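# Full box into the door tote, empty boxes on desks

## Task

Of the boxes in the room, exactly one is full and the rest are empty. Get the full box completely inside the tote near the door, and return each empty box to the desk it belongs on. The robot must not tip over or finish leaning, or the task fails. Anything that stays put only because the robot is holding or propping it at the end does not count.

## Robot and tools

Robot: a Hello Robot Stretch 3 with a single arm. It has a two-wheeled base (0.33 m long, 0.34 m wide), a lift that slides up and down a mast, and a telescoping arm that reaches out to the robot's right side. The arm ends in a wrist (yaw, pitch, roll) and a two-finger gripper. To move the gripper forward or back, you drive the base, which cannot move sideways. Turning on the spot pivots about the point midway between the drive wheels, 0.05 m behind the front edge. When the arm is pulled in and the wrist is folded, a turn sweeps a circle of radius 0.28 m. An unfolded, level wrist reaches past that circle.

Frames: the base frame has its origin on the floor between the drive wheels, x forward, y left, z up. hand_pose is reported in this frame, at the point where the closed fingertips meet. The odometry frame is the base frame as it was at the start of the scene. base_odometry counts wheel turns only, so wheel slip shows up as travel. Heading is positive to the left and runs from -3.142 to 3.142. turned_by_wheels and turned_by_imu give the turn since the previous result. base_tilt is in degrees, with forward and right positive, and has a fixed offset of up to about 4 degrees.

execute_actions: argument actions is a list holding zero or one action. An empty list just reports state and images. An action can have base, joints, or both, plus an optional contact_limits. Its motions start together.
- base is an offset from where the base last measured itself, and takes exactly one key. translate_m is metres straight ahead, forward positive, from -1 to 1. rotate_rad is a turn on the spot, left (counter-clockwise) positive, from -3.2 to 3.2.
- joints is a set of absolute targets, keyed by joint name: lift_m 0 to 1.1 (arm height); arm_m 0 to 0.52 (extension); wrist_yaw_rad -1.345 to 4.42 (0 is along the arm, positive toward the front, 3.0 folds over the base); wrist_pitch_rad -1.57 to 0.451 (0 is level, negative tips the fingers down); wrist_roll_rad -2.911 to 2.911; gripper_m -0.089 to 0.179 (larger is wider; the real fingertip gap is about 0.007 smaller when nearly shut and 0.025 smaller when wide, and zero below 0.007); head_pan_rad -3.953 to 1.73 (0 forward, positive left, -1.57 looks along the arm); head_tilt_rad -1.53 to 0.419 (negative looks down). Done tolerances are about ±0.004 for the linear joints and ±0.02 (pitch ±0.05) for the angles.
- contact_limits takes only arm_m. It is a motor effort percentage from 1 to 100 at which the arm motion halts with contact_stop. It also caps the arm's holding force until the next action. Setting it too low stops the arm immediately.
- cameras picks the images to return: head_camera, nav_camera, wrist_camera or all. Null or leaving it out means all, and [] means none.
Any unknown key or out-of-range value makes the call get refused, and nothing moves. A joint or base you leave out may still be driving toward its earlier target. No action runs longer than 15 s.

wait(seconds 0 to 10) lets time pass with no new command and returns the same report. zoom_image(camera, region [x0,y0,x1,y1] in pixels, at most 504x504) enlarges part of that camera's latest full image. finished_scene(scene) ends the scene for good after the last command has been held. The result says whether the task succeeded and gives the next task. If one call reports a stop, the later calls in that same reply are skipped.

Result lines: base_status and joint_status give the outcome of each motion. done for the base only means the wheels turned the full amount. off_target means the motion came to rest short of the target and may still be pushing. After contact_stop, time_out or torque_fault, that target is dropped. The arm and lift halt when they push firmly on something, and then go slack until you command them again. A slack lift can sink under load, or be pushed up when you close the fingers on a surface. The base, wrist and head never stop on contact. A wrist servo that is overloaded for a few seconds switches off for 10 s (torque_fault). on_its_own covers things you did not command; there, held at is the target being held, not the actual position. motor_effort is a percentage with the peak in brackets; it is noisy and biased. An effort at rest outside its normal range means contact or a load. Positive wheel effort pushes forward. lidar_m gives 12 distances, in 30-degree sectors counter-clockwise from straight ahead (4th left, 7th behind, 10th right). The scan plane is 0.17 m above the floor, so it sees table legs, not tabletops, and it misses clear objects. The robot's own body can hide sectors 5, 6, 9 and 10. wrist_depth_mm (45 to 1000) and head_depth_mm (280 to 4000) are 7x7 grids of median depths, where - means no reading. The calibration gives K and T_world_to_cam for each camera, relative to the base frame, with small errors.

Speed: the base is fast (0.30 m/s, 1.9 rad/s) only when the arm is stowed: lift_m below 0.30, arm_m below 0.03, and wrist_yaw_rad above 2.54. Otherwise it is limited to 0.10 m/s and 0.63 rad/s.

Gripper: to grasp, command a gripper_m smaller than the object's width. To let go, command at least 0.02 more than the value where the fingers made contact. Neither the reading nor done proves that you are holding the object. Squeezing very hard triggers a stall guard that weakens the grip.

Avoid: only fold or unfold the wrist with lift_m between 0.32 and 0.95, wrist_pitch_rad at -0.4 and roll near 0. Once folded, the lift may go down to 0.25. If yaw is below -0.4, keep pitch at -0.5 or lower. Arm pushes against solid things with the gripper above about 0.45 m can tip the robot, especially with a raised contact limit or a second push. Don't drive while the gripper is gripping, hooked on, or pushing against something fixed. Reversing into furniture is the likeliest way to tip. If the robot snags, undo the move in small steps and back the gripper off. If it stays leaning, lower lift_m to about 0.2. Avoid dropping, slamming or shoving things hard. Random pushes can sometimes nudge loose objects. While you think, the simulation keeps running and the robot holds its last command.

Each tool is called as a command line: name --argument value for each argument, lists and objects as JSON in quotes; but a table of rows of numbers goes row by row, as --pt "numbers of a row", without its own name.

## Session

execute_actions --actions '[]'

Scene clock: 0.00 s.
base_odometry: x=+0.000 y=+0.000 heading=+0.000 (m, m, rad; odometry frame)
turned_by_wheels: +0.000 (rad since the last result)
turned_by_imu: +0.000 (rad since the last result)
base_tilt: forward=+0.9 right=+0.3 (deg)
lidar_m: 1.06 1.21 2.01 2.13 0.78 0.66 0.66 0.75 1.18 0.92 1.26 1.06
head_depth_mm: 981 981 977 974 970 965 966 / 1010 1001 999 1000 995 992 987 / 1035 1031 1031 1023 1021 1018 1016 / 1062 1045 1047 1049 1046 1044 1040 / 1093 1064 1060 1072 1074 1072 1069 / 1120 1095 1095 1104 1102 1102 1092 / 1156 1125 1117 1134 1141 1136 1128
base_status: not commanded
joint_positions: lift_m=+0.592 arm_m=+0.000 wrist_yaw_rad=+3.006 wrist_pitch_rad=-0.535 wrist_roll_rad=+0.009 gripper_m=+0.037 head_pan_rad=+0.019 head_tilt_rad=-0.015
joint_status: not commanded
motor_effort: left_wheel=-1 right_wheel=+1 lift_m=+22 arm_m=-1 wrist_yaw_rad=+0 wrist_pitch_rad=+5 wrist_roll_rad=+0 gripper_m=+0 head_pan_rad=+1 head_tilt_rad=+1 (%)
hand_pose: x=+0.0069 y=+0.0615 z=+0.5794 quat_wxyz=(+0.234, +0.696, +0.140, +0.665) (m; base frame)
wrist_depth_mm: 710 - - - - - - / 719 913 - - - - - / 737 987 - - - - - / 737 - - - - - - / 736 984 - - - 985 979 / 725 843 845 871 - 819 836 / 730 756 - 760 732 722 736
pictures: head_camera (sideways: a quarter turn clockwise sets it upright), nav_camera (sideways: a quarter turn counterclockwise sets it upright), wrist_camera
camera_calibration (this result's frames):
head_camera: T_world_to_cam=[[-0.0121498, -0.0455505, -0.998888, 1.31767], [-0.0375687, 0.998277, -0.0450657, 0.0657251], [0.99922, 0.0369794, -0.0138402, -0.0234044], [0, 0, 0, 1]] pos_world=[0.0418648, -0.00472604, 1.31884]
nav_camera: T_world_to_cam=[[0.0348763, 0.0535167, 0.997958, -1.26112], [0.0353556, -0.998006, 0.0522838, -0.0148431], [0.998766, 0.03346, -0.0366988, -0.0058187], [0, 0, 0, 1]] pos_world=[0.0503195, 0.0528724, 1.25911]
wrist_camera: T_world_to_cam=[[0.987619, -0.154994, -0.0241851, 0.0198888], [-0.116279, -0.619833, -0.776071, 0.5276], [0.105295, 0.769275, -0.630181, 0.48075], [0, 0, 0, 1]] pos_world=[-0.00891443, -0.0397229, 0.712896]
Images, in order (width x height): head_camera 896x504, nav_camera 672x504, wrist_camera 644x364.

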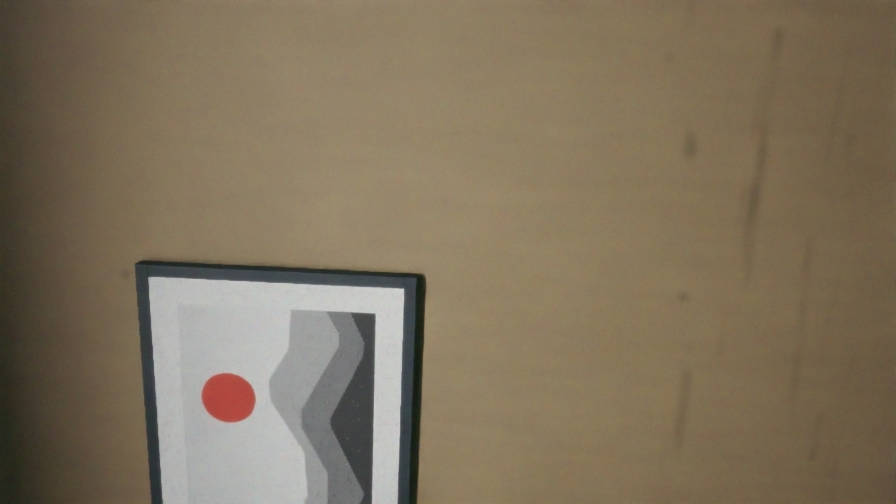

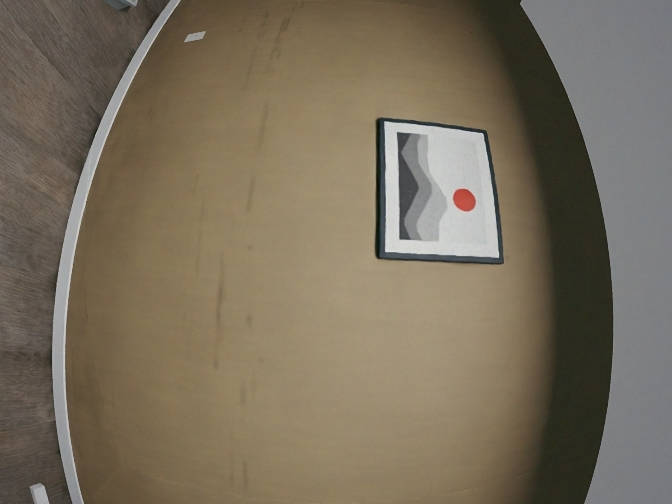

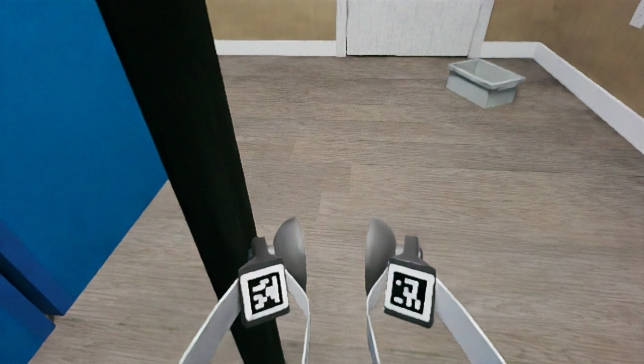

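execute_actions --actions '[{"joints":{"head_pan_rad":-1.8,"head_tilt_rad":-0.55,"lift_m":0.68,"wrist_pitch_rad":-0.4}}]' --cameras '["head_camera","nav_camera"]'

Scene clock: 1.83 s.
base_odometry: x=+0.000 y=+0.000 heading=+0.000 (m, m, rad; odometry frame)
turned_by_wheels: +0.000 (rad since the last result)
turned_by_imu: +0.000 (rad since the last result)
base_tilt: forward=+0.9 right=+0.3 (deg)
lidar_m: 1.06 1.21 2.01 2.13 0.79 0.66 0.66 0.75 1.18 0.92 1.26 1.07
head_depth_mm: 1337 1452 1548 1177 1406 1535 1293 / 1333 1466 1556 1117 1497 1514 1303 / 1339 1459 1550 1106 1820 1560 1294 / 1339 1467 1563 1155 1817 1558 1294 / 1345 1468 1565 1149 1736 1504 1286 / 1344 1463 1572 1135 1620 1497 1276 / 1344 1468 1575 1126 1151 1478 1281
base_status: not commanded
joint_positions: lift_m=+0.680 arm_m=+0.000 wrist_yaw_rad=+3.006 wrist_pitch_rad=-0.422 wrist_roll_rad=+0.009 gripper_m=+0.037 head_pan_rad=-1.793 head_tilt_rad=-0.543
joint_status: all done
motor_effort: left_wheel=+0(1) right_wheel=+0(0) lift_m=+25(26) arm_m=-1(1) wrist_yaw_rad=+0(0) wrist_pitch_rad=+8(8) wrist_roll_rad=+0(0) gripper_m=+0(0) head_pan_rad=-4(41) head_tilt_rad=-4(37) (%)
hand_pose: x=+0.0090 y=+0.0771 z=+0.6915 quat_wxyz=(+0.195, +0.703, +0.100, +0.677) (m; base frame)
wrist_depth_mm: 714 - - - - - - / 731 886 - - - - - / 723 890 - - - - - / 750 - - - - - - / 738 - - - - - - / 724 - - - - - - / 746 904 - 886 889 872 854
pictures: head_camera (sideways: a quarter turn clockwise sets it upright), nav_camera (sideways: a quarter turn counterclockwise sets it upright)
camera_calibration (this result's frames):
head_camera: T_world_to_cam=[[0.0690679, 0.511867, -0.856284, 1.13086], [0.982907, -0.181748, -0.0293632, 0.0390311], [-0.170658, -0.839619, -0.51567, 0.636873], [0, 0, 0, 1]] pos_world=[-0.00778305, -0.0370266, 1.2979]
nav_camera: T_world_to_cam=[[-0.0659572, -0.532341, 0.843957, -1.05937], [-0.982983, 0.179991, 0.0367104, 0.0116748], [-0.171447, -0.827174, -0.535154, 0.650051], [0, 0, 0, 1]] pos_world=[0.053053, -0.0283405, 1.24151]
Images, in order (width x height): head_camera 896x504, nav_camera 672x504.

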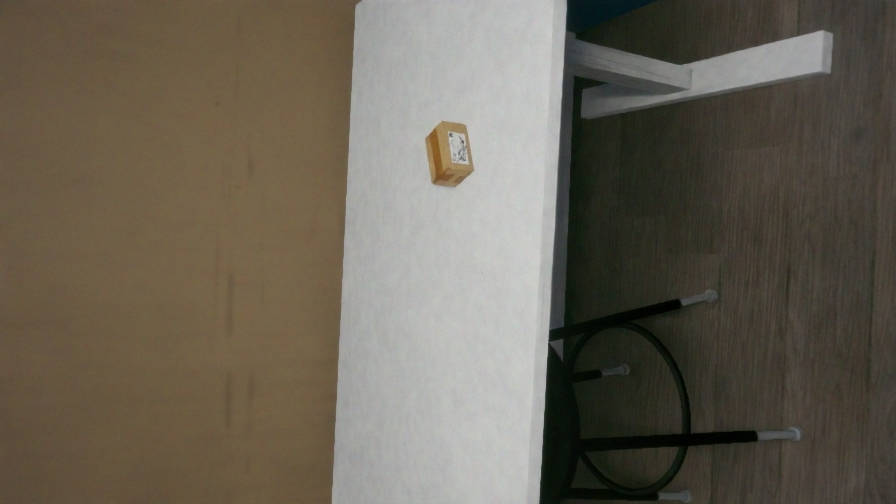

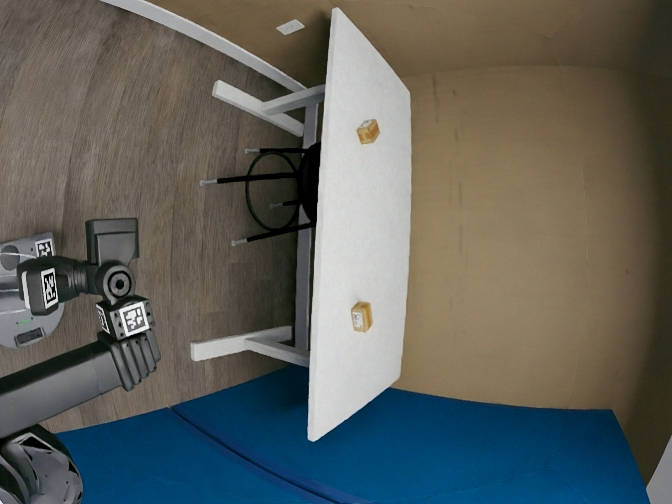

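execute_actions --actions '[{"base":{"rotate_rad":-0.975},"joints":{"lift_m":0.85,"wrist_yaw_rad":0.5,"gripper_m":0.12,"head_pan_rad":-0.8}}]' --cameras '[]'

execute_actions --actions '[{"base":{"translate_m":0.6},"joints":{"lift_m":0.91,"wrist_pitch_rad":-1.0,"arm_m":0.25,"head_tilt_rad":-0.8}}]' --cameras '["head_camera"]'

execute_actions --actions '[{"base":{"rotate_rad":0.737},"joints":{"arm_m":0.3,"head_pan_rad":-1.45}}]'

Scene clock: 5.43 s.
base_odometry: x=+0.000 y=+0.000 heading=-0.975 (m, m, rad; odometry frame)
turned_by_wheels: -0.975 (rad since the last result)
turned_by_imu: -0.963 (rad since the last result)
base_tilt: forward=+0.9 right=+0.3 (deg)
lidar_m: 1.21 1.06 1.07 1.26 2.14 1.26 0.76 0.66 0.66 0.78 1.19 0.92
head_depth_mm: 1326 1445 1559 1179 1384 1516 1300 / 1328 1450 1547 1121 1712 1521 1269 / 1331 1454 1558 1105 1756 1563 1298 / 1334 1456 1555 1151 1808 1553 1296 / 1341 1461 1560 1139 1743 1507 1291 / 1341 1466 1562 1138 1161 1502 1279 / 1343 1466 1568 1124 1159 1478 1277
base_status: done
joint_positions: lift_m=+0.850 arm_m=+0.000 wrist_yaw_rad=+0.502 wrist_pitch_rad=-0.422 wrist_roll_rad=+0.009 gripper_m=+0.120 head_pan_rad=-0.807 head_tilt_rad=-0.543
joint_status: all done
motor_effort: left_wheel=+2(6) right_wheel=-2(5) lift_m=+25(27) arm_m=-1(0) wrist_yaw_rad=-1(0) wrist_pitch_rad=+8(8) wrist_roll_rad=+0(0) gripper_m=+0(81) head_pan_rad=+3(40) head_tilt_rad=-4(4) (%)
hand_pose: x=+0.0861 y=-0.3411 z=+0.8616 quat_wxyz=(+0.704, +0.315, -0.636, +0.026) (m; base frame)
wrist_depth_mm: - - - - - 681 510 / - - - - 979 691 511 / 711 713 678 723 764 713 530 / 801 865 - - - 766 540 / - - - - - 736 562 / - - - - - 704 559 / - - - - - 836 541
pictures: none
No camera images: the call's "cameras" was empty. Leave "cameras" out to get every camera's image.

Scene clock: 12.40 s.
base_odometry: x=+0.337 y=-0.497 heading=-0.975 (m, m, rad; odometry frame)
turned_by_wheels: +0.000 (rad since the last result)
turned_by_imu: +0.001 (rad since the last result)
base_tilt: forward=+0.8 right=+0.4 (deg)
lidar_m: 0.71 0.63 0.63 0.74 1.34 2.56 1.25 1.10 1.10 1.09 0.46 0.69
head_depth_mm: 1009 1140 1027 819 684 1297 1161 / 1013 1146 1020 815 682 1296 1155 / 1010 1150 1019 816 680 1267 1146 / 1011 1154 1011 780 677 1292 1149 / 1016 1155 1011 769 674 1313 1147 / 1023 1157 1003 807 689 1311 1151 / 1024 1163 999 803 688 1281 1142
base_status: done
joint_positions: lift_m=+0.910 arm_m=+0.250 wrist_yaw_rad=+0.500 wrist_pitch_rad=-1.004 wrist_roll_rad=+0.009 gripper_m=+0.120 head_pan_rad=-0.807 head_tilt_rad=-0.790
joint_status: all done
motor_effort: left_wheel=+2(7) right_wheel=-1(3) lift_m=+25(24) arm_m=+2(3) wrist_yaw_rad=+0(1) wrist_pitch_rad=+2(8) wrist_roll_rad=+0(0) gripper_m=+0(0) head_pan_rad=+4(3) head_tilt_rad=-6(23) (%)
hand_pose: x=+0.0346 y=-0.4975 z=+0.8194 quat_wxyz=(+0.683, +0.482, -0.519, -0.179) (m; base frame)
wrist_depth_mm: 391 384 386 380 376 346 362 / 359 355 349 346 347 337 339 / 329 327 322 319 317 313 317 / 307 304 302 300 295 293 294 / 284 286 284 278 277 277 283 / 266 264 263 265 935 978 960 / 252 259 930 919 894 914 885
pictures: head_camera (sideways: a quarter turn clockwise sets it upright)
camera_calibration (this result's frames):
head_camera: T_world_to_cam=[[-0.5227, 0.480112, -0.70447, 0.936575], [0.690051, 0.723514, -0.0189097, 0.0272003], [0.500615, -0.496004, -0.709482, 0.884902], [0, 0, 0, 1]] pos_world=[0.0277827, -0.0304262, 1.28813]
Images, in order (width x height): head_camera 896x504.

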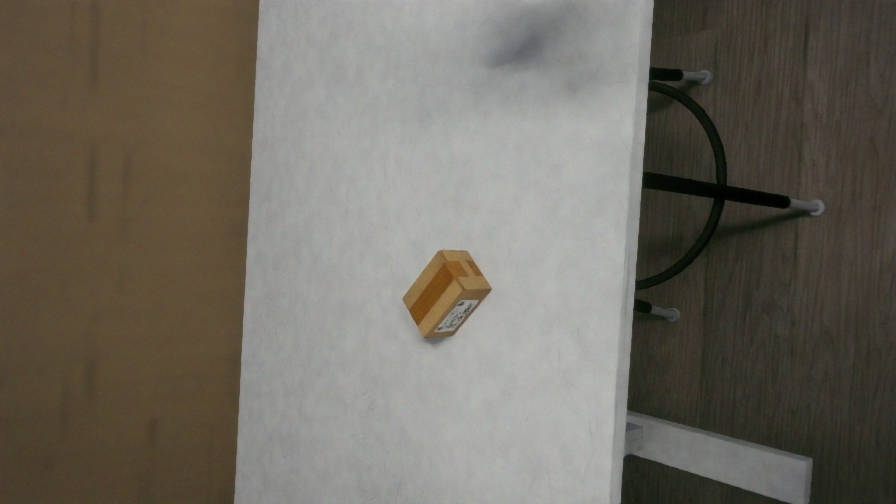

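Scene clock: 14.63 s.
base_odometry: x=+0.337 y=-0.497 heading=-0.238 (m, m, rad; odometry frame)
turned_by_wheels: +0.737 (rad since the last result)
turned_by_imu: +0.728 (rad since the last result)
base_tilt: forward=+0.9 right=+0.4 (deg)
lidar_m: 0.63 0.65 0.88 2.35 1.58 1.14 1.10 1.09 0.72 0.46 0.81 0.66
head_depth_mm: 988 - 956 821 684 1265 1162 / 1000 1090 - 809 681 1271 1160 / 1016 1144 - 783 679 1292 1148 / 1027 1164 1011 765 678 1314 1151 / 1040 1173 1010 808 690 1317 1145 / 1057 1180 1005 808 707 1302 1151 / 1071 1211 997 805 706 1307 1144
base_status: done
joint_positions: lift_m=+0.910 arm_m=+0.300 wrist_yaw_rad=+0.500 wrist_pitch_rad=-1.005 wrist_roll_rad=+0.009 gripper_m=+0.120 head_pan_rad=-1.443 head_tilt_rad=-0.790
joint_status: all done
motor_effort: left_wheel=-2(6) right_wheel=+2(7) lift_m=+25(25) arm_m=+3(2) wrist_yaw_rad=+0(0) wrist_pitch_rad=+2(2) wrist_roll_rad=+0(0) gripper_m=+0(0) head_pan_rad=-3(39) head_tilt_rad=-6(5) (%)
hand_pose: x=+0.0346 y=-0.5474 z=+0.8193 quat_wxyz=(+0.683, +0.483, -0.519, -0.179) (m; base frame)
wrist_depth_mm: 386 384 382 379 378 373 369 / 360 355 348 345 342 342 341 / 330 324 325 320 321 315 313 / 303 302 299 245 297 295 293 / 284 282 279 231 271 278 272 / 267 266 261 262 258 261 256 / 252 247 246 247 245 240 241
pictures: head_camera (sideways: a quarter turn clockwise sets it upright), nav_camera (sideways: a quarter turn counterclockwise sets it upright), wrist_camera
camera_calibration (this result's frames):
head_camera: T_world_to_cam=[[-0.135238, 0.696772, -0.704428, 0.934158], [0.984907, 0.172048, -0.018907, 0.0253983], [0.108022, -0.696353, -0.709523, 0.887351], [0, 0, 0, 1]] pos_world=[0.00546573, -0.0373555, 1.28812]
nav_camera: T_world_to_cam=[[0.144718, -0.711369, 0.687758, -0.857052], [-0.984154, -0.175455, 0.0256079, 0.0261463], [0.102454, -0.680566, -0.725488, 0.895972], [0, 0, 0, 1]] pos_world=[0.0579674, 0.00467524, 1.23879]
wrist_camera: T_world_to_cam=[[-0.891155, -0.453533, -0.0122854, -0.204292], [-0.409813, 0.816276, -0.40712, 0.833572], [0.194671, -0.357773, -0.913292, 0.709351], [0, 0, 0, 1]] pos_world=[0.0214626, -0.519291, 0.984699]
Images, in order (width x height): head_camera 896x504, nav_camera 672x504, wrist_camera 644x364.

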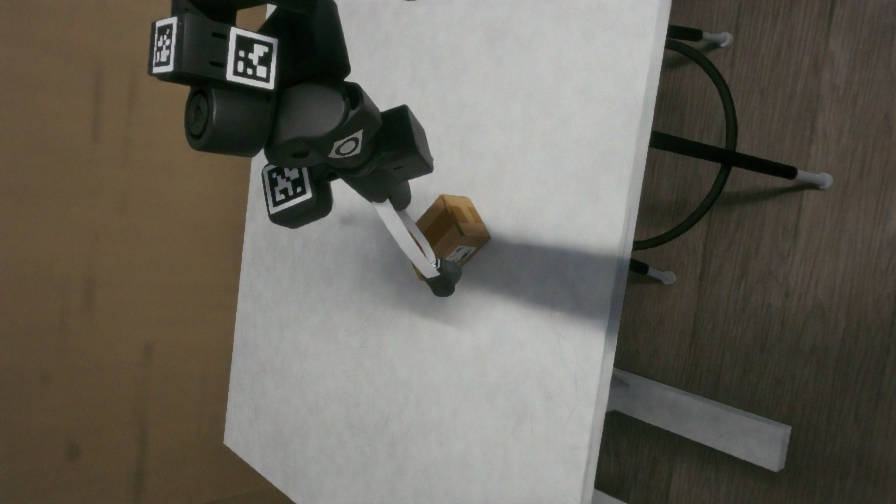

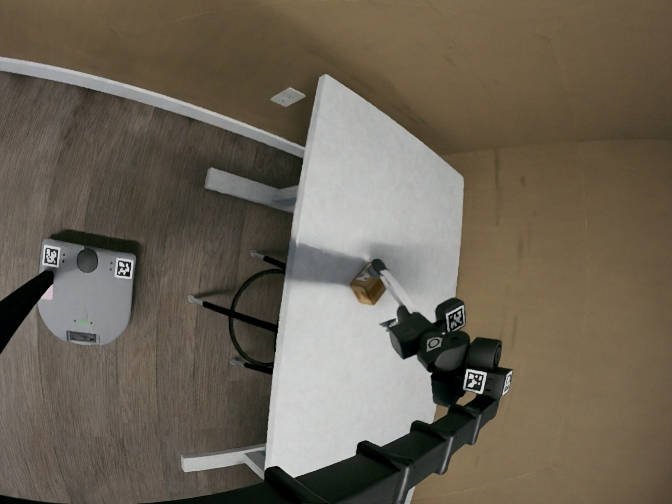

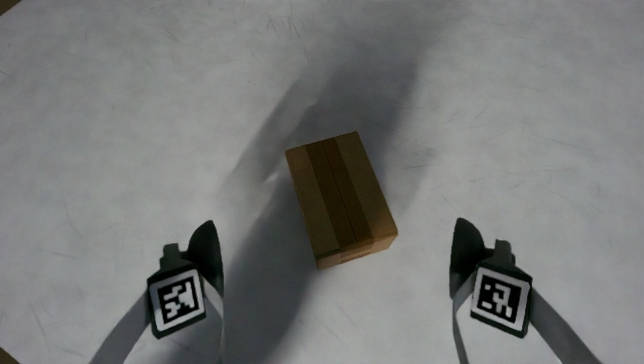

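execute_actions --actions '[{"joints":{"arm_m":0.382,"wrist_yaw_rad":0.79,"wrist_pitch_rad":-1.03,"lift_m":0.885}}]' --cameras '["wrist_camera"]'

execute_actions --actions '[{"joints":{"lift_m":0.834,"gripper_m":0.095}}]' --cameras '["wrist_camera"]'

execute_actions --actions '[{"joints":{"gripper_m":0.0}}]' --cameras '["wrist_camera"]'

Scene clock: 22.67 s.
base_odometry: x=+0.337 y=-0.497 heading=-0.238 (m, m, rad; odometry frame)
turned_by_wheels: +0.000 (rad since the last result)
turned_by_imu: +0.000 (rad since the last result)
base_tilt: forward=+0.9 right=+0.4 (deg)
lidar_m: 0.63 0.65 0.88 2.34 1.58 1.14 1.10 1.09 0.72 0.46 0.81 0.65
head_depth_mm: 987 1059 991 819 686 1266 1160 / 998 1082 - 818 682 1275 1155 / 1011 1144 - 794 680 1289 1148 / 1027 1165 1013 764 678 1315 1146 / 1040 1170 1010 809 692 1316 1147 / 1054 1180 1006 805 704 1295 1148 / 1072 1211 1000 803 704 1308 1145
base_status: not commanded
joint_positions: lift_m=+0.885 arm_m=+0.382 wrist_yaw_rad=+0.788 wrist_pitch_rad=-1.034 wrist_roll_rad=+0.009 gripper_m=+0.120 head_pan_rad=-1.443 head_tilt_rad=-0.790
joint_status: all done
motor_effort: left_wheel=-2(2) right_wheel=+2(2) lift_m=+18(22) arm_m=+3(1) wrist_yaw_rad=+0(4) wrist_pitch_rad=+2(2) wrist_roll_rad=+0(0) gripper_m=+1(0) head_pan_rad=-3(4) head_tilt_rad=-6(6) (%)
hand_pose: x=+0.0567 y=-0.6045 z=+0.7914 quat_wxyz=(+0.700, +0.558, -0.436, -0.089) (m; base frame)
wrist_depth_mm: 337 332 333 328 326 325 319 / 310 308 307 302 302 299 298 / 291 288 284 282 283 276 276 / 269 270 266 264 261 260 258 / 253 253 249 196 246 248 244 / 239 238 234 186 232 233 230 / 224 223 224 177 217 216 218
pictures: wrist_camera
camera_calibration (this result's frames):
wrist_camera: T_world_to_cam=[[-0.725844, -0.687764, -0.0114238, -0.36246], [-0.632939, 0.674302, -0.3804, 0.783562], [0.269329, -0.268881, -0.924751, 0.717638], [0, 0, 0, 1]] pos_world=[0.0395772, -0.584686, 0.957564]
Images, in order (width x height): wrist_camera 644x364.

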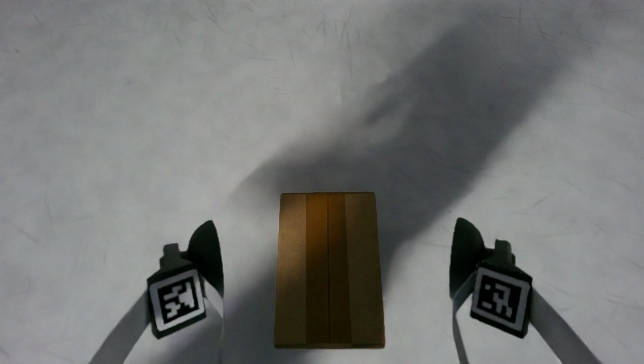

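Scene clock: 23.97 s.
base_odometry: x=+0.337 y=-0.497 heading=-0.238 (m, m, rad; odometry frame)
turned_by_wheels: +0.000 (rad since the last result)
turned_by_imu: +0.000 (rad since the last result)
base_tilt: forward=+0.8 right=+0.4 (deg)
lidar_m: 0.63 0.65 0.88 2.34 1.58 1.15 1.10 1.09 0.72 0.46 0.81 0.65
head_depth_mm: 985 1103 - 821 684 1266 1160 / 997 1114 - 818 682 1277 1155 / 1013 1144 1092 769 679 1303 1149 / 1032 1161 1029 767 677 1311 1150 / 1038 1172 1007 810 691 1310 1146 / 1057 1179 1004 803 707 1304 1142 / 1068 1212 996 805 705 1304 1145
base_status: not commanded
joint_positions: lift_m=+0.834 arm_m=+0.382 wrist_yaw_rad=+0.788 wrist_pitch_rad=-1.034 wrist_roll_rad=+0.009 gripper_m=+0.095 head_pan_rad=-1.443 head_tilt_rad=-0.790
joint_status: all done
motor_effort: left_wheel=-2(3) right_wheel=+3(3) lift_m=+19(18) arm_m=+3(3) wrist_yaw_rad=+1(1) wrist_pitch_rad=+1(1) wrist_roll_rad=+0(0) gripper_m=+1(79) head_pan_rad=-3(4) head_tilt_rad=-6(6) (%)
hand_pose: x=+0.0566 y=-0.6045 z=+0.7403 quat_wxyz=(+0.700, +0.558, -0.436, -0.090) (m; base frame)
wrist_depth_mm: 265 263 259 259 256 255 250 / 246 243 242 240 239 235 234 / 227 227 226 223 222 220 216 / 214 213 210 154 204 205 203 / 199 197 198 144 191 194 192 / 189 186 138 136 139 182 181 / 177 177 173 129 150 170 172
pictures: wrist_camera
camera_calibration (this result's frames):
wrist_camera: T_world_to_cam=[[-0.725848, -0.687761, -0.0114123, -0.363053], [-0.633045, 0.674408, -0.380038, 0.763863], [0.269072, -0.268625, -0.9249, 0.670749], [0, 0, 0, 1]] pos_world=[0.0395587, -0.584668, 0.906529]
Images, in order (width x height): wrist_camera 644x364.

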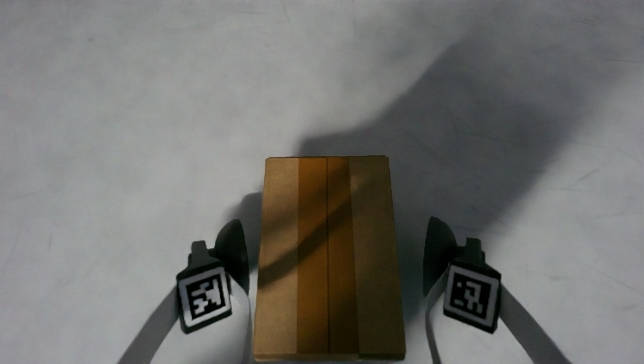

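Scene clock: 25.40 s.
base_odometry: x=+0.337 y=-0.497 heading=-0.238 (m, m, rad; odometry frame)
turned_by_wheels: +0.000 (rad since the last result)
turned_by_imu: +0.000 (rad since the last result)
base_tilt: forward=+0.8 right=+0.4 (deg)
lidar_m: 0.63 0.65 0.88 2.34 1.57 1.14 1.10 1.09 0.72 0.46 0.81 0.65
head_depth_mm: 985 1100 - 819 685 1265 1157 / 999 1113 - 818 681 1270 1159 / 1010 1146 1094 772 678 1289 1146 / 1027 1169 1035 770 677 1313 1153 / 1038 1175 1007 808 692 1312 1153 / 1057 1179 1008 806 706 1296 1151 / 1071 1209 998 802 703 1312 1144
base_status: not commanded
joint_positions: lift_m=+0.834 arm_m=+0.382 wrist_yaw_rad=+0.788 wrist_pitch_rad=-1.034 wrist_roll_rad=+0.009 gripper_m=+0.001 head_pan_rad=-1.443 head_tilt_rad=-0.790
joint_status: all done
motor_effort: left_wheel=-2(2) right_wheel=+3(2) lift_m=+19(19) arm_m=+2(3) wrist_yaw_rad=+1(1) wrist_pitch_rad=+1(2) wrist_roll_rad=+0(0) gripper_m=-19(96) head_pan_rad=-3(3) head_tilt_rad=-6(6) (%)
hand_pose: x=+0.0566 y=-0.6045 z=+0.7403 quat_wxyz=(+0.700, +0.558, -0.436, -0.090) (m; base frame)
wrist_depth_mm: 267 264 261 259 258 254 252 / 245 242 242 239 237 236 232 / 227 226 225 224 220 219 217 / 214 212 211 150 205 205 204 / 200 198 197 142 144 192 192 / 187 187 185 134 135 182 181 / 178 177 173 128 130 172 172
pictures: wrist_camera
camera_calibration (this result's frames):
wrist_camera: T_world_to_cam=[[-0.725847, -0.687761, -0.0114122, -0.363053], [-0.633045, 0.674407, -0.380038, 0.763862], [0.269072, -0.268625, -0.924901, 0.670749], [0, 0, 0, 1]] pos_world=[0.0395588, -0.584668, 0.906529]
Images, in order (width x height): wrist_camera 644x364.

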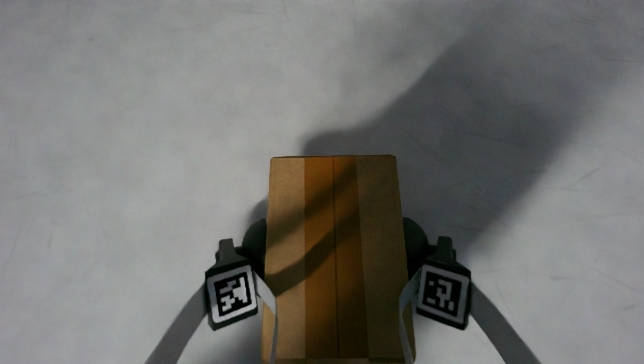

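execute_actions --actions '[{"joints":{"gripper_m":0.085}}]' --cameras '[]'

execute_actions --actions '[{"joints":{"lift_m":0.885,"gripper_m":0.12}}]' --cameras '[]'

execute_actions --actions '[{"base":{"translate_m":-0.455},"joints":{"lift_m":0.89,"arm_m":0.425,"wrist_yaw_rad":-1.18}}]' --cameras '["wrist_camera","nav_camera"]'

Scene clock: 27.27 s.
base_odometry: x=+0.337 y=-0.497 heading=-0.238 (m, m, rad; odometry frame)
turned_by_wheels: +0.000 (rad since the last result)
turned_by_imu: +0.000 (rad since the last result)
base_tilt: forward=+0.9 right=+0.4 (deg)
lidar_m: 0.63 0.65 0.88 2.33 1.58 1.15 1.10 1.09 0.72 0.46 0.81 0.65
head_depth_mm: 986 1095 - 819 682 1261 1163 / 1004 1112 - 819 681 1268 1156 / 1014 1144 1093 772 681 1295 1147 / 1029 1164 1027 767 680 1319 1149 / 1040 1180 1013 811 691 1314 1153 / 1056 1180 1006 805 706 1295 1154 / 1068 1219 1000 803 707 1310 1149
base_status: not commanded
joint_positions: lift_m=+0.834 arm_m=+0.382 wrist_yaw_rad=+0.788 wrist_pitch_rad=-1.034 wrist_roll_rad=+0.009 gripper_m=+0.085 head_pan_rad=-1.443 head_tilt_rad=-0.790
joint_status: all done
motor_effort: left_wheel=-2(3) right_wheel=+2(2) lift_m=+19(18) arm_m=+3(3) wrist_yaw_rad=+1(1) wrist_pitch_rad=+2(2) wrist_roll_rad=+0(0) gripper_m=+0(77) head_pan_rad=-4(3) head_tilt_rad=-5(5) (%)
hand_pose: x=+0.0566 y=-0.6045 z=+0.7403 quat_wxyz=(+0.700, +0.558, -0.436, -0.090) (m; base frame)
wrist_depth_mm: 265 265 260 259 257 253 252 / 245 244 244 239 238 236 235 / 229 226 224 223 222 220 218 / 213 212 210 153 203 205 203 / 200 199 197 144 147 193 191 / 188 187 - 136 136 182 181 / 177 177 174 129 131 171 172
pictures: none
No camera images: the call's "cameras" was empty. Leave "cameras" out to get every camera's image.

Scene clock: 28.57 s.
base_odometry: x=+0.337 y=-0.497 heading=-0.238 (m, m, rad; odometry frame)
turned_by_wheels: +0.000 (rad since the last result)
turned_by_imu: +0.000 (rad since the last result)
base_tilt: forward=+0.9 right=+0.4 (deg)
lidar_m: 0.63 0.65 0.88 2.33 1.58 1.14 1.10 1.09 0.72 0.46 0.81 0.65
head_depth_mm: 990 1062 991 820 684 1264 1160 / 1003 1086 - 817 683 1273 1158 / 1018 1146 - 794 680 1286 1146 / 1027 1166 1014 765 677 1316 1157 / 1041 1173 1009 807 692 1312 1151 / 1059 1176 1005 805 704 1296 1149 / 1073 1207 1000 802 706 1307 1143
base_status: not commanded
joint_positions: lift_m=+0.885 arm_m=+0.382 wrist_yaw_rad=+0.788 wrist_pitch_rad=-1.034 wrist_roll_rad=+0.009 gripper_m=+0.120 head_pan_rad=-1.443 head_tilt_rad=-0.790
joint_status: all done
motor_effort: left_wheel=-2(3) right_wheel=+2(2) lift_m=+25(29) arm_m=+2(2) wrist_yaw_rad=+1(1) wrist_pitch_rad=+2(2) wrist_roll_rad=+0(0) gripper_m=+0(82) head_pan_rad=-4(3) head_tilt_rad=-5(6) (%)
hand_pose: x=+0.0566 y=-0.6044 z=+0.7910 quat_wxyz=(+0.700, +0.558, -0.436, -0.090) (m; base frame)
wrist_depth_mm: 339 337 329 327 326 322 320 / 310 309 309 303 302 297 296 / 291 287 284 281 278 278 278 / 269 268 267 266 263 259 258 / 253 252 251 196 247 247 243 / 237 237 235 186 229 231 227 / 224 223 221 176 215 216 217
pictures: none
No camera images: the call's "cameras" was empty. Leave "cameras" out to get every camera's image.

Scene clock: 34.13 s.
base_odometry: x=-0.105 y=-0.389 heading=-0.238 (m, m, rad; odometry frame)
turned_by_wheels: +0.000 (rad since the last result)
turned_by_imu: +0.000 (rad since the last result)
base_tilt: forward=+0.9 right=+0.4 (deg)
lidar_m: 1.08 1.12 1.51 2.54 0.93 0.67 0.64 0.66 0.81 0.66 0.57 1.09
head_depth_mm: 989 1163 990 811 685 1264 1150 / 1005 - - 794 683 1293 1158 / 1015 1137 983 815 681 1316 1157 / 1032 1173 1014 810 679 1318 1148 / 1044 1175 1007 810 691 1316 1151 / 1060 1182 1004 806 690 1287 1154 / 1080 1200 998 806 706 1255 1146
base_status: done
joint_positions: lift_m=+0.890 arm_m=+0.425 wrist_yaw_rad=-1.178 wrist_pitch_rad=-1.034 wrist_roll_rad=+0.009 gripper_m=+0.120 head_pan_rad=-1.443 head_tilt_rad=-0.790
joint_status: all done
motor_effort: left_wheel=-3(7) right_wheel=+3(4) lift_m=+25(27) arm_m=+2(2) wrist_yaw_rad=-2(0) wrist_pitch_rad=+2(2) wrist_roll_rad=+0(0) gripper_m=+0(0) head_pan_rad=-3(3) head_tilt_rad=-6(5) (%)
hand_pose: x=-0.1233 y=-0.6116 z=+0.7960 quat_wxyz=(+0.314, -0.053, -0.706, -0.632) (m; base frame)
wrist_depth_mm: 343 343 339 340 333 330 326 / 317 313 312 312 310 305 303 / 295 294 291 288 286 281 283 / 274 272 270 267 268 264 264 / 258 255 256 204 248 251 251 / 242 241 239 192 231 235 233 / 230 226 225 223 221 220 222
pictures: nav_camera (sideways: a quarter turn counterclockwise sets it upright), wrist_camera
camera_calibration (this result's frames):
nav_camera: T_world_to_cam=[[0.144688, -0.711376, 0.687757, -0.857051], [-0.984162, -0.175413, 0.0256079, 0.0261464], [0.102425, -0.68057, -0.725489, 0.895973], [0, 0, 0, 1]] pos_world=[0.0579676, 0.00467311, 1.23879]
wrist_camera: T_world_to_cam=[[-0.355217, 0.934714, -0.0114066, 0.54003], [0.866238, 0.324559, -0.379861, 0.64663], [-0.351359, -0.144814, -0.924973, 0.767997], [0, 0, 0, 1]] pos_world=[-0.0984642, -0.603426, 0.962166]
Images, in order (width x height): nav_camera 672x504, wrist_camera 644x364.

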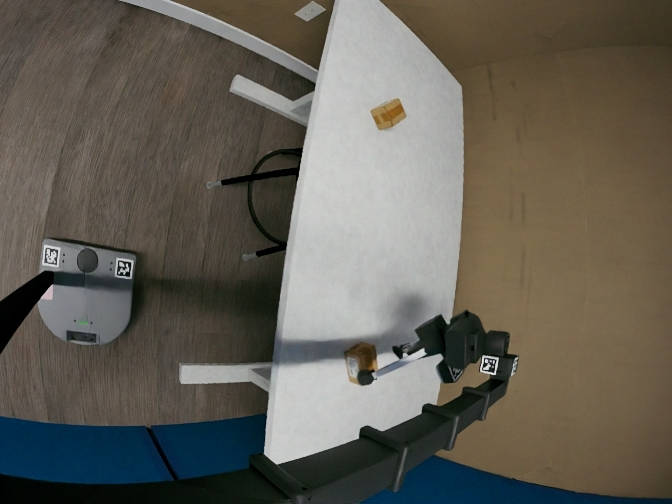

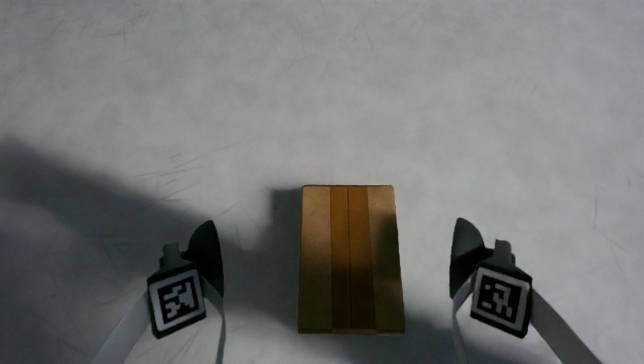

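execute_actions --actions '[{"base":{"translate_m":-0.012},"joints":{"lift_m":0.836,"arm_m":0.418,"gripper_m":0.10}}]' --cameras '["wrist_camera"]'

execute_actions --actions '[{"joints":{"gripper_m":0.0}}]' --cameras '["wrist_camera"]'

Scene clock: 35.83 s.
base_odometry: x=-0.117 y=-0.386 heading=-0.238 (m, m, rad; odometry frame)
turned_by_wheels: +0.000 (rad since the last result)
turned_by_imu: +0.000 (rad since the last result)
base_tilt: forward=+0.8 right=+0.4 (deg)
lidar_m: 1.09 1.13 1.53 2.53 0.91 0.66 0.63 0.66 0.80 0.66 0.58 1.10
head_depth_mm: 994 1090 - 766 683 1269 1146 / 1007 1111 - 771 680 1292 1154 / 1021 1150 1034 814 681 1312 1157 / 1032 1170 1013 810 678 1312 1153 / 1046 1174 1012 809 691 1318 1149 / 1063 1183 1007 809 689 1286 1146 / 1078 1207 1001 803 703 1248 1147
base_status: done
joint_positions: lift_m=+0.836 arm_m=+0.418 wrist_yaw_rad=-1.178 wrist_pitch_rad=-1.034 wrist_roll_rad=+0.009 gripper_m=+0.100 head_pan_rad=-1.443 head_tilt_rad=-0.790
joint_status: all done
motor_effort: left_wheel=-3(7) right_wheel=+2(3) lift_m=+19(21) arm_m=-3(3) wrist_yaw_rad=-1(1) wrist_pitch_rad=+2(2) wrist_roll_rad=+0(1) gripper_m=+0(75) head_pan_rad=-3(3) head_tilt_rad=-6(6) (%)
hand_pose: x=-0.1233 y=-0.6053 z=+0.7423 quat_wxyz=(+0.314, -0.053, -0.706, -0.632) (m; base frame)
wrist_depth_mm: 269 267 263 260 262 256 255 / 246 245 244 244 242 239 237 / 229 229 229 226 225 222 220 / 215 213 212 156 207 207 207 / 201 201 199 146 192 197 194 / 189 189 183 138 141 186 182 / 179 178 175 131 170 173 173
pictures: wrist_camera
camera_calibration (this result's frames):
wrist_camera: T_world_to_cam=[[-0.354942, 0.934819, -0.0114066, 0.533669], [0.866333, 0.324303, -0.379861, 0.624089], [-0.351402, -0.14471, -0.924973, 0.719329], [0, 0, 0, 1]] pos_world=[-0.0984742, -0.597183, 0.908515]
Images, in order (width x height): wrist_camera 644x364.

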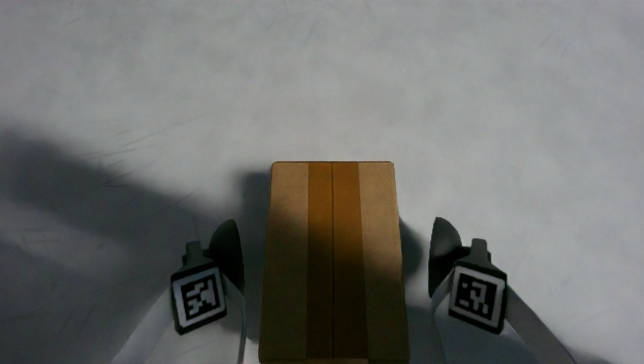

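Scene clock: 37.33 s.
base_odometry: x=-0.117 y=-0.386 heading=-0.238 (m, m, rad; odometry frame)
turned_by_wheels: +0.000 (rad since the last result)
turned_by_imu: +0.000 (rad since the last result)
base_tilt: forward=+0.8 right=+0.4 (deg)
lidar_m: 1.09 1.13 1.53 2.54 0.91 0.66 0.63 0.65 0.80 0.66 0.58 1.10
head_depth_mm: 993 1087 - 768 683 1266 1153 / 1005 1109 - 769 681 1296 1155 / 1017 1152 1034 816 678 1327 1153 / 1029 1173 1013 811 679 1316 1152 / 1047 1171 1008 806 693 1315 1152 / 1058 1189 1001 805 690 1285 1143 / 1080 1201 999 804 706 1259 1144
base_status: not commanded
joint_positions: lift_m=+0.836 arm_m=+0.418 wrist_yaw_rad=-1.178 wrist_pitch_rad=-1.047 wrist_roll_rad=+0.009 gripper_m=+0.001 head_pan_rad=-1.443 head_tilt_rad=-0.790
joint_status: all done
motor_effort: left_wheel=-3(2) right_wheel=+2(3) lift_m=+20(20) arm_m=-4(4) wrist_yaw_rad=-1(1) wrist_pitch_rad=+6(7) wrist_roll_rad=+0(0) gripper_m=-20(95) head_pan_rad=-3(4) head_tilt_rad=-5(6) (%)
hand_pose: x=-0.1205 y=-0.6042 z=+0.7408 quat_wxyz=(+0.309, -0.049, -0.707, -0.634) (m; base frame)
wrist_depth_mm: 263 260 257 257 255 253 248 / 241 242 239 238 237 234 233 / 226 224 223 222 220 220 217 / 212 212 210 153 204 205 205 / 200 197 197 144 146 194 192 / 188 188 185 136 136 183 182 / 177 177 174 128 151 173 173
pictures: wrist_camera
camera_calibration (this result's frames):
wrist_camera: T_world_to_cam=[[-0.354806, 0.934875, -0.0110207, 0.533326], [0.870792, 0.326149, -0.367897, 0.613529], [-0.340343, -0.140129, -0.929801, 0.726774], [0, 0, 0, 1]] pos_world=[-0.097676, -0.596852, 0.907349]
Images, in order (width x height): wrist_camera 644x364.

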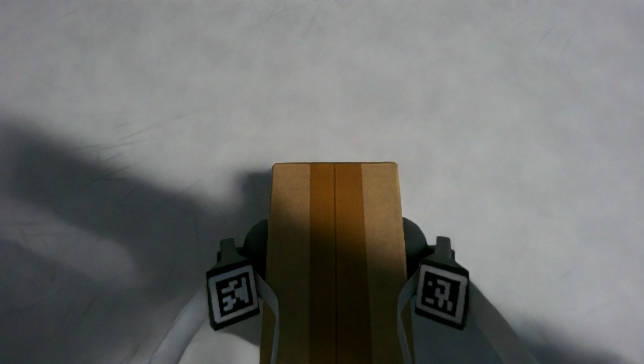

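execute_actions --actions '[{"joints":{"lift_m":0.86}}]' --cameras '["wrist_camera"]'

execute_actions --actions '[{"base":{"rotate_rad":1.48},"joints":{"arm_m":0.1,"wrist_yaw_rad":1.2,"head_pan_rad":-0.2,"head_tilt_rad":-0.6}}]' --cameras '["wrist_camera","head_camera"]'

execute_actions --actions '[{"base":{"translate_m":0.5},"joints":{"arm_m":0.02,"wrist_yaw_rad":2.62,"wrist_pitch_rad":-0.45,"lift_m":0.29,"head_pan_rad":-0.25,"head_tilt_rad":-0.7}}]' --cameras '["wrist_camera","head_camera"]'

Scene clock: 39.00 s.
base_odometry: x=-0.117 y=-0.386 heading=-0.238 (m, m, rad; odometry frame)
turned_by_wheels: +0.000 (rad since the last result)
turned_by_imu: +0.000 (rad since the last result)
base_tilt: forward=+0.9 right=+0.4 (deg)
lidar_m: 1.09 1.13 1.53 2.54 0.91 0.66 0.63 0.66 0.80 0.66 0.58 1.10
head_depth_mm: 993 1081 959 754 682 1266 1153 / 1002 1093 - 766 681 1298 1159 / 1022 1151 982 815 679 1316 1153 / 1035 1172 1015 810 676 1321 1154 / 1046 1173 1006 809 690 1309 1149 / 1060 1186 1008 805 689 1281 1151 / 1076 1210 997 804 704 1251 1143
base_status: not commanded
joint_positions: lift_m=+0.860 arm_m=+0.418 wrist_yaw_rad=-1.178 wrist_pitch_rad=-1.048 wrist_roll_rad=+0.009 gripper_m=+0.001 head_pan_rad=-1.443 head_tilt_rad=-0.790
joint_status: all done
motor_effort: left_wheel=-3(3) right_wheel=+3(2) lift_m=+27(27) arm_m=-4(3) wrist_yaw_rad=-1(1) wrist_pitch_rad=+7(7) wrist_roll_rad=+0(0) gripper_m=-20(20) head_pan_rad=-3(4) head_tilt_rad=-6(5) (%)
hand_pose: x=-0.1204 y=-0.6041 z=+0.7644 quat_wxyz=(+0.309, -0.048, -0.707, -0.634) (m; base frame)
wrist_depth_mm: 295 292 288 289 286 287 282 / 272 270 270 266 267 262 262 / 253 253 252 251 249 246 247 / 238 238 237 153 229 230 231 / 223 221 221 144 147 217 215 / 211 210 209 135 136 205 204 / 200 199 194 128 161 194 194
pictures: wrist_camera
camera_calibration (this result's frames):
wrist_camera: T_world_to_cam=[[-0.3548, 0.934878, -0.0110019, 0.533569], [0.871005, 0.326236, -0.367316, 0.6217], [-0.339806, -0.139906, -0.930031, 0.749122], [0, 0, 0, 1]] pos_world=[-0.097637, -0.596836, 0.930937]
Images, in order (width x height): wrist_camera 644x364.

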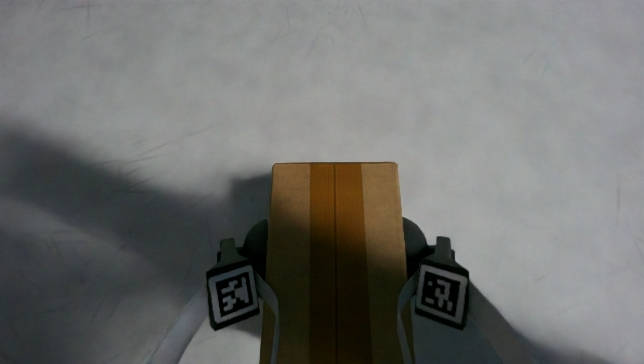

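Scene clock: 42.57 s.
base_odometry: x=-0.117 y=-0.386 heading=+1.242 (m, m, rad; odometry frame)
turned_by_wheels: +1.480 (rad since the last result)
turned_by_imu: +1.462 (rad since the last result)
base_tilt: forward=+0.8 right=+0.4 (deg)
lidar_m: 2.53 1.00 0.68 0.63 0.64 0.80 1.19 0.58 1.10 1.09 1.11 1.42
head_depth_mm: 1681 1751 1820 1909 1844 1500 1256 / 2010 2101 2224 2211 1828 1488 1253 / 2303 2518 2751 2334 1816 1479 1249 / 2255 2468 2794 2270 1808 1468 1239 / 2185 2426 2687 2296 1787 1468 1242 / 2140 2355 2604 2284 1780 1455 1235 / 2089 2254 2523 2283 1777 1456 1229
base_status: done
joint_positions: lift_m=+0.860 arm_m=+0.100 wrist_yaw_rad=+1.200 wrist_pitch_rad=-1.048 wrist_roll_rad=+0.009 gripper_m=+0.001 head_pan_rad=-0.207 head_tilt_rad=-0.606
joint_status: all done
motor_effort: left_wheel=-2(9) right_wheel=+2(8) lift_m=+26(27) arm_m=-3(4) wrist_yaw_rad=+0(1) wrist_pitch_rad=+6(7) wrist_roll_rad=+0(0) gripper_m=-20(20) head_pan_rad=+4(40) head_tilt_rad=+2(20) (%)
hand_pose: x=+0.0783 y=-0.2844 z=+0.7644 quat_wxyz=(+0.704, +0.638, -0.308, +0.050) (m; base frame)
wrist_depth_mm: - - - - - 972 763 / - - - - - - 834 / - - - - - - 864 / - - - 153 - - 949 / - 988 960 144 146 961 922 / 939 953 897 135 137 907 906 / 895 887 876 129 479 831 860
pictures: head_camera (sideways: a quarter turn clockwise sets it upright), wrist_camera
camera_calibration (this result's frames):
head_camera: T_world_to_cam=[[-0.564514, 0.0722446, -0.822256, 1.09036], [0.165276, 0.985882, -0.0268477, 0.0407415], [0.808708, -0.151055, -0.568484, 0.699613], [0, 0, 0, 1]] pos_world=[0.0430068, -0.013259, 1.29537]
wrist_camera: T_world_to_cam=[[-0.390507, -0.920535, -0.0109796, -0.219719], [-0.854705, 0.36696, -0.367178, 0.490907], [0.342029, -0.134001, -0.930086, 0.809696], [0, 0, 0, 1]] pos_world=[0.0568397, -0.273902, 0.930925]
Images, in order (width x height): head_camera 896x504, wrist_camera 644x364.

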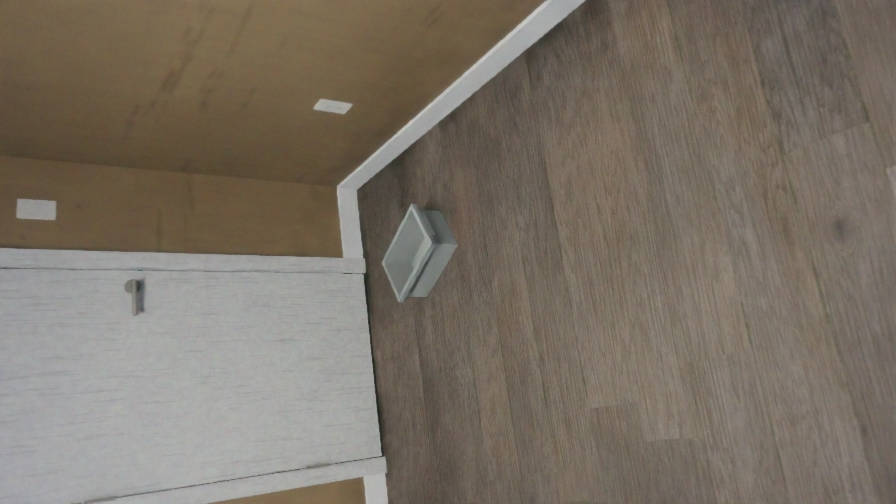

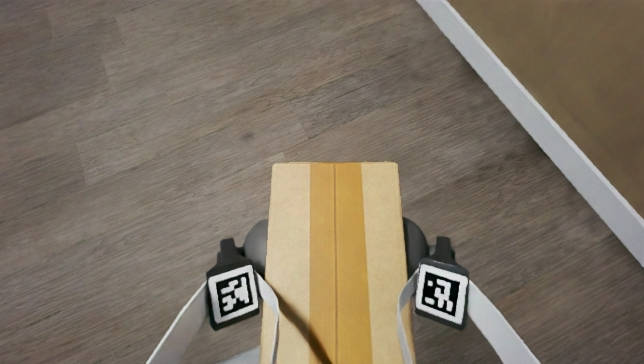

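Scene clock: 49.07 s.
base_odometry: x=+0.045 y=+0.087 heading=+1.242 (m, m, rad; odometry frame)
turned_by_wheels: +0.000 (rad since the last result)
turned_by_imu: +0.001 (rad since the last result)
base_tilt: forward=+0.8 right=+0.4 (deg)
lidar_m: 2.04 1.07 0.73 0.68 0.69 0.88 1.15 1.00 1.11 1.05 1.06 1.36
head_depth_mm: 1530 1601 1699 1796 1677 1396 1208 / 1796 1915 2057 2024 1675 1395 1201 / 1918 2160 2394 2008 1662 1396 1200 / 1834 2061 2331 1992 1652 1392 1199 / 1792 1990 2244 2043 1650 1381 1185 / 1736 1929 2163 2044 1655 1376 1189 / 1685 1865 2105 2032 1645 1378 1186
base_status: done
joint_positions: lift_m=+0.290 arm_m=+0.020 wrist_yaw_rad=+2.619 wrist_pitch_rad=-0.500 wrist_roll_rad=+0.009 gripper_m=+0.001 head_pan_rad=-0.243 head_tilt_rad=-0.692
joint_status: wrist_pitch_rad off_target (ended at -0.500, target -0.450); the others done
motor_effort: left_wheel=-3(8) right_wheel=+3(8) lift_m=+21(24) arm_m=-3(4) wrist_yaw_rad=+1(2) wrist_pitch_rad=+18(19) wrist_roll_rad=+0(0) gripper_m=-20(20) head_pan_rad=-3(10) head_tilt_rad=-5(16) (%)
hand_pose: x=+0.0853 y=+0.0194 z=+0.2848 quat_wxyz=(+0.346, +0.709, -0.009, +0.614) (m; base frame)
wrist_depth_mm: 570 639 727 865 - - - / 606 696 787 971 - - - / 644 724 840 893 869 876 856 / 689 730 729 153 681 687 692 / - 592 587 144 147 577 577 / - 525 - 136 136 489 487 / - - - 129 130 422 425
pictures: head_camera (sideways: a quarter turn clockwise sets it upright), wrist_camera
camera_calibration (this result's frames):
head_camera: T_world_to_cam=[[-0.627965, 0.109054, -0.770563, 1.02336], [0.198674, 0.97979, -0.023243, 0.035842], [0.752455, -0.167687, -0.63694, 0.78901], [0, 0, 0, 1]] pos_world=[0.0418174, -0.0144126, 1.29195]
wrist_camera: T_world_to_cam=[[0.856243, -0.515975, -0.0248577, -0.0528212], [-0.328003, -0.505875, -0.797812, 0.303982], [0.399076, 0.691275, -0.602393, 0.287727], [0, 0, 0, 1]] pos_world=[0.0301102, -0.0723754, 0.414533]
Images, in order (width x height): head_camera 896x504, wrist_camera 644x364.

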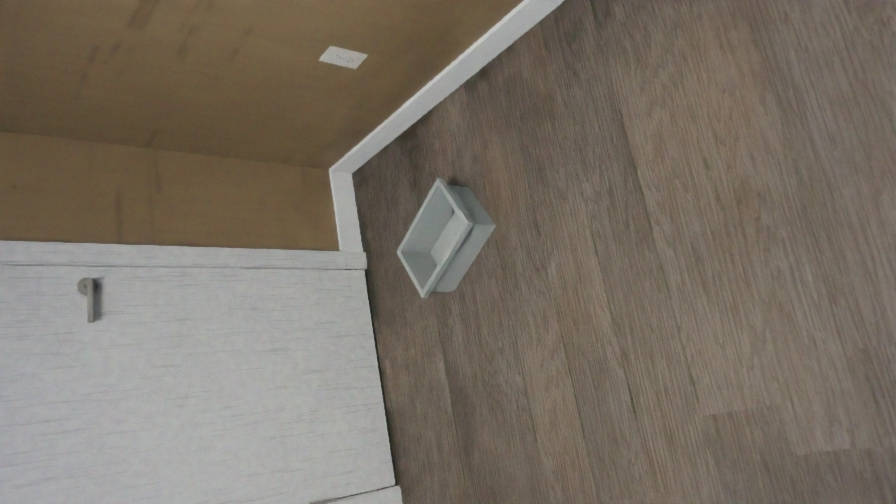

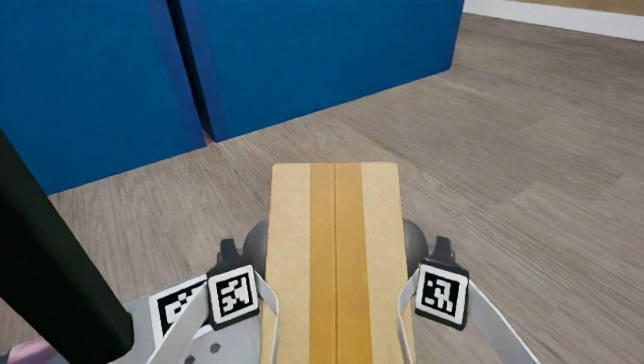

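execute_actions --actions '[{"base":{"translate_m":1.0},"joints":{"head_pan_rad":-0.65,"head_tilt_rad":-1.1}}]' --cameras '["head_camera"]'

Scene clock: 54.63 s.
base_odometry: x=+0.368 y=+1.033 heading=+1.241 (m, m, rad; odometry frame)
turned_by_wheels: +0.000 (rad since the last result)
turned_by_imu: +0.003 (rad since the last result)
base_tilt: forward=+0.8 right=+0.3 (deg)
lidar_m: 1.05 1.07 1.40 0.78 0.79 1.01 1.96 1.50 1.02 0.95 0.96 1.13
head_depth_mm: 1032 1170 1358 1444 1311 1198 1113 / 1136 1313 1533 1454 1312 1212 - / 1263 1485 1597 1407 1314 1208 - / 1376 1641 1618 1424 1310 1196 - / 1276 1502 1613 1419 1307 1193 854 / 1163 1350 1560 1443 1313 1188 1094 / 1074 1240 1462 1444 1303 1192 1101
base_status: done
joint_positions: lift_m=+0.290 arm_m=+0.020 wrist_yaw_rad=+2.619 wrist_pitch_rad=-0.500 wrist_roll_rad=+0.009 gripper_m=+0.001 head_pan_rad=-0.643 head_tilt_rad=-1.087
joint_status: all done
motor_effort: left_wheel=-4(7) right_wheel=+3(8) lift_m=+21(21) arm_m=-2(3) wrist_yaw_rad=+0(1) wrist_pitch_rad=+19(18) wrist_roll_rad=+0(0) gripper_m=-20(20) head_pan_rad=-3(30) head_tilt_rad=-7(33) (%)
hand_pose: x=+0.0852 y=+0.0195 z=+0.2848 quat_wxyz=(+0.346, +0.709, -0.009, +0.614) (m; base frame)
wrist_depth_mm: 642 - - - - - 835 / 652 782 - - - - 850 / 728 821 931 910 868 892 846 / 747 743 726 153 672 694 699 / - 598 592 144 147 579 567 / - 521 - 135 136 493 491 / - - - 128 130 427 419
pictures: head_camera (sideways: a quarter turn clockwise sets it upright)
camera_calibration (this result's frames):
head_camera: T_world_to_cam=[[-0.733885, 0.49374, -0.466512, 0.627841], [0.560337, 0.82825, -0.00489341, 0.00973938], [0.383972, -0.264995, -0.884501, 1.11316], [0, 0, 0, 1]] pos_world=[0.0278835, -0.0230752, 1.27753]
Images, in order (width x height): head_camera 896x504.

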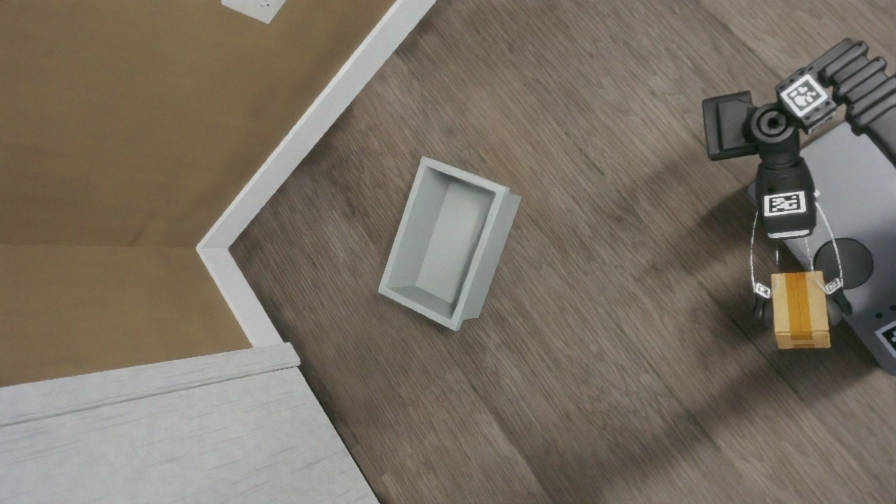

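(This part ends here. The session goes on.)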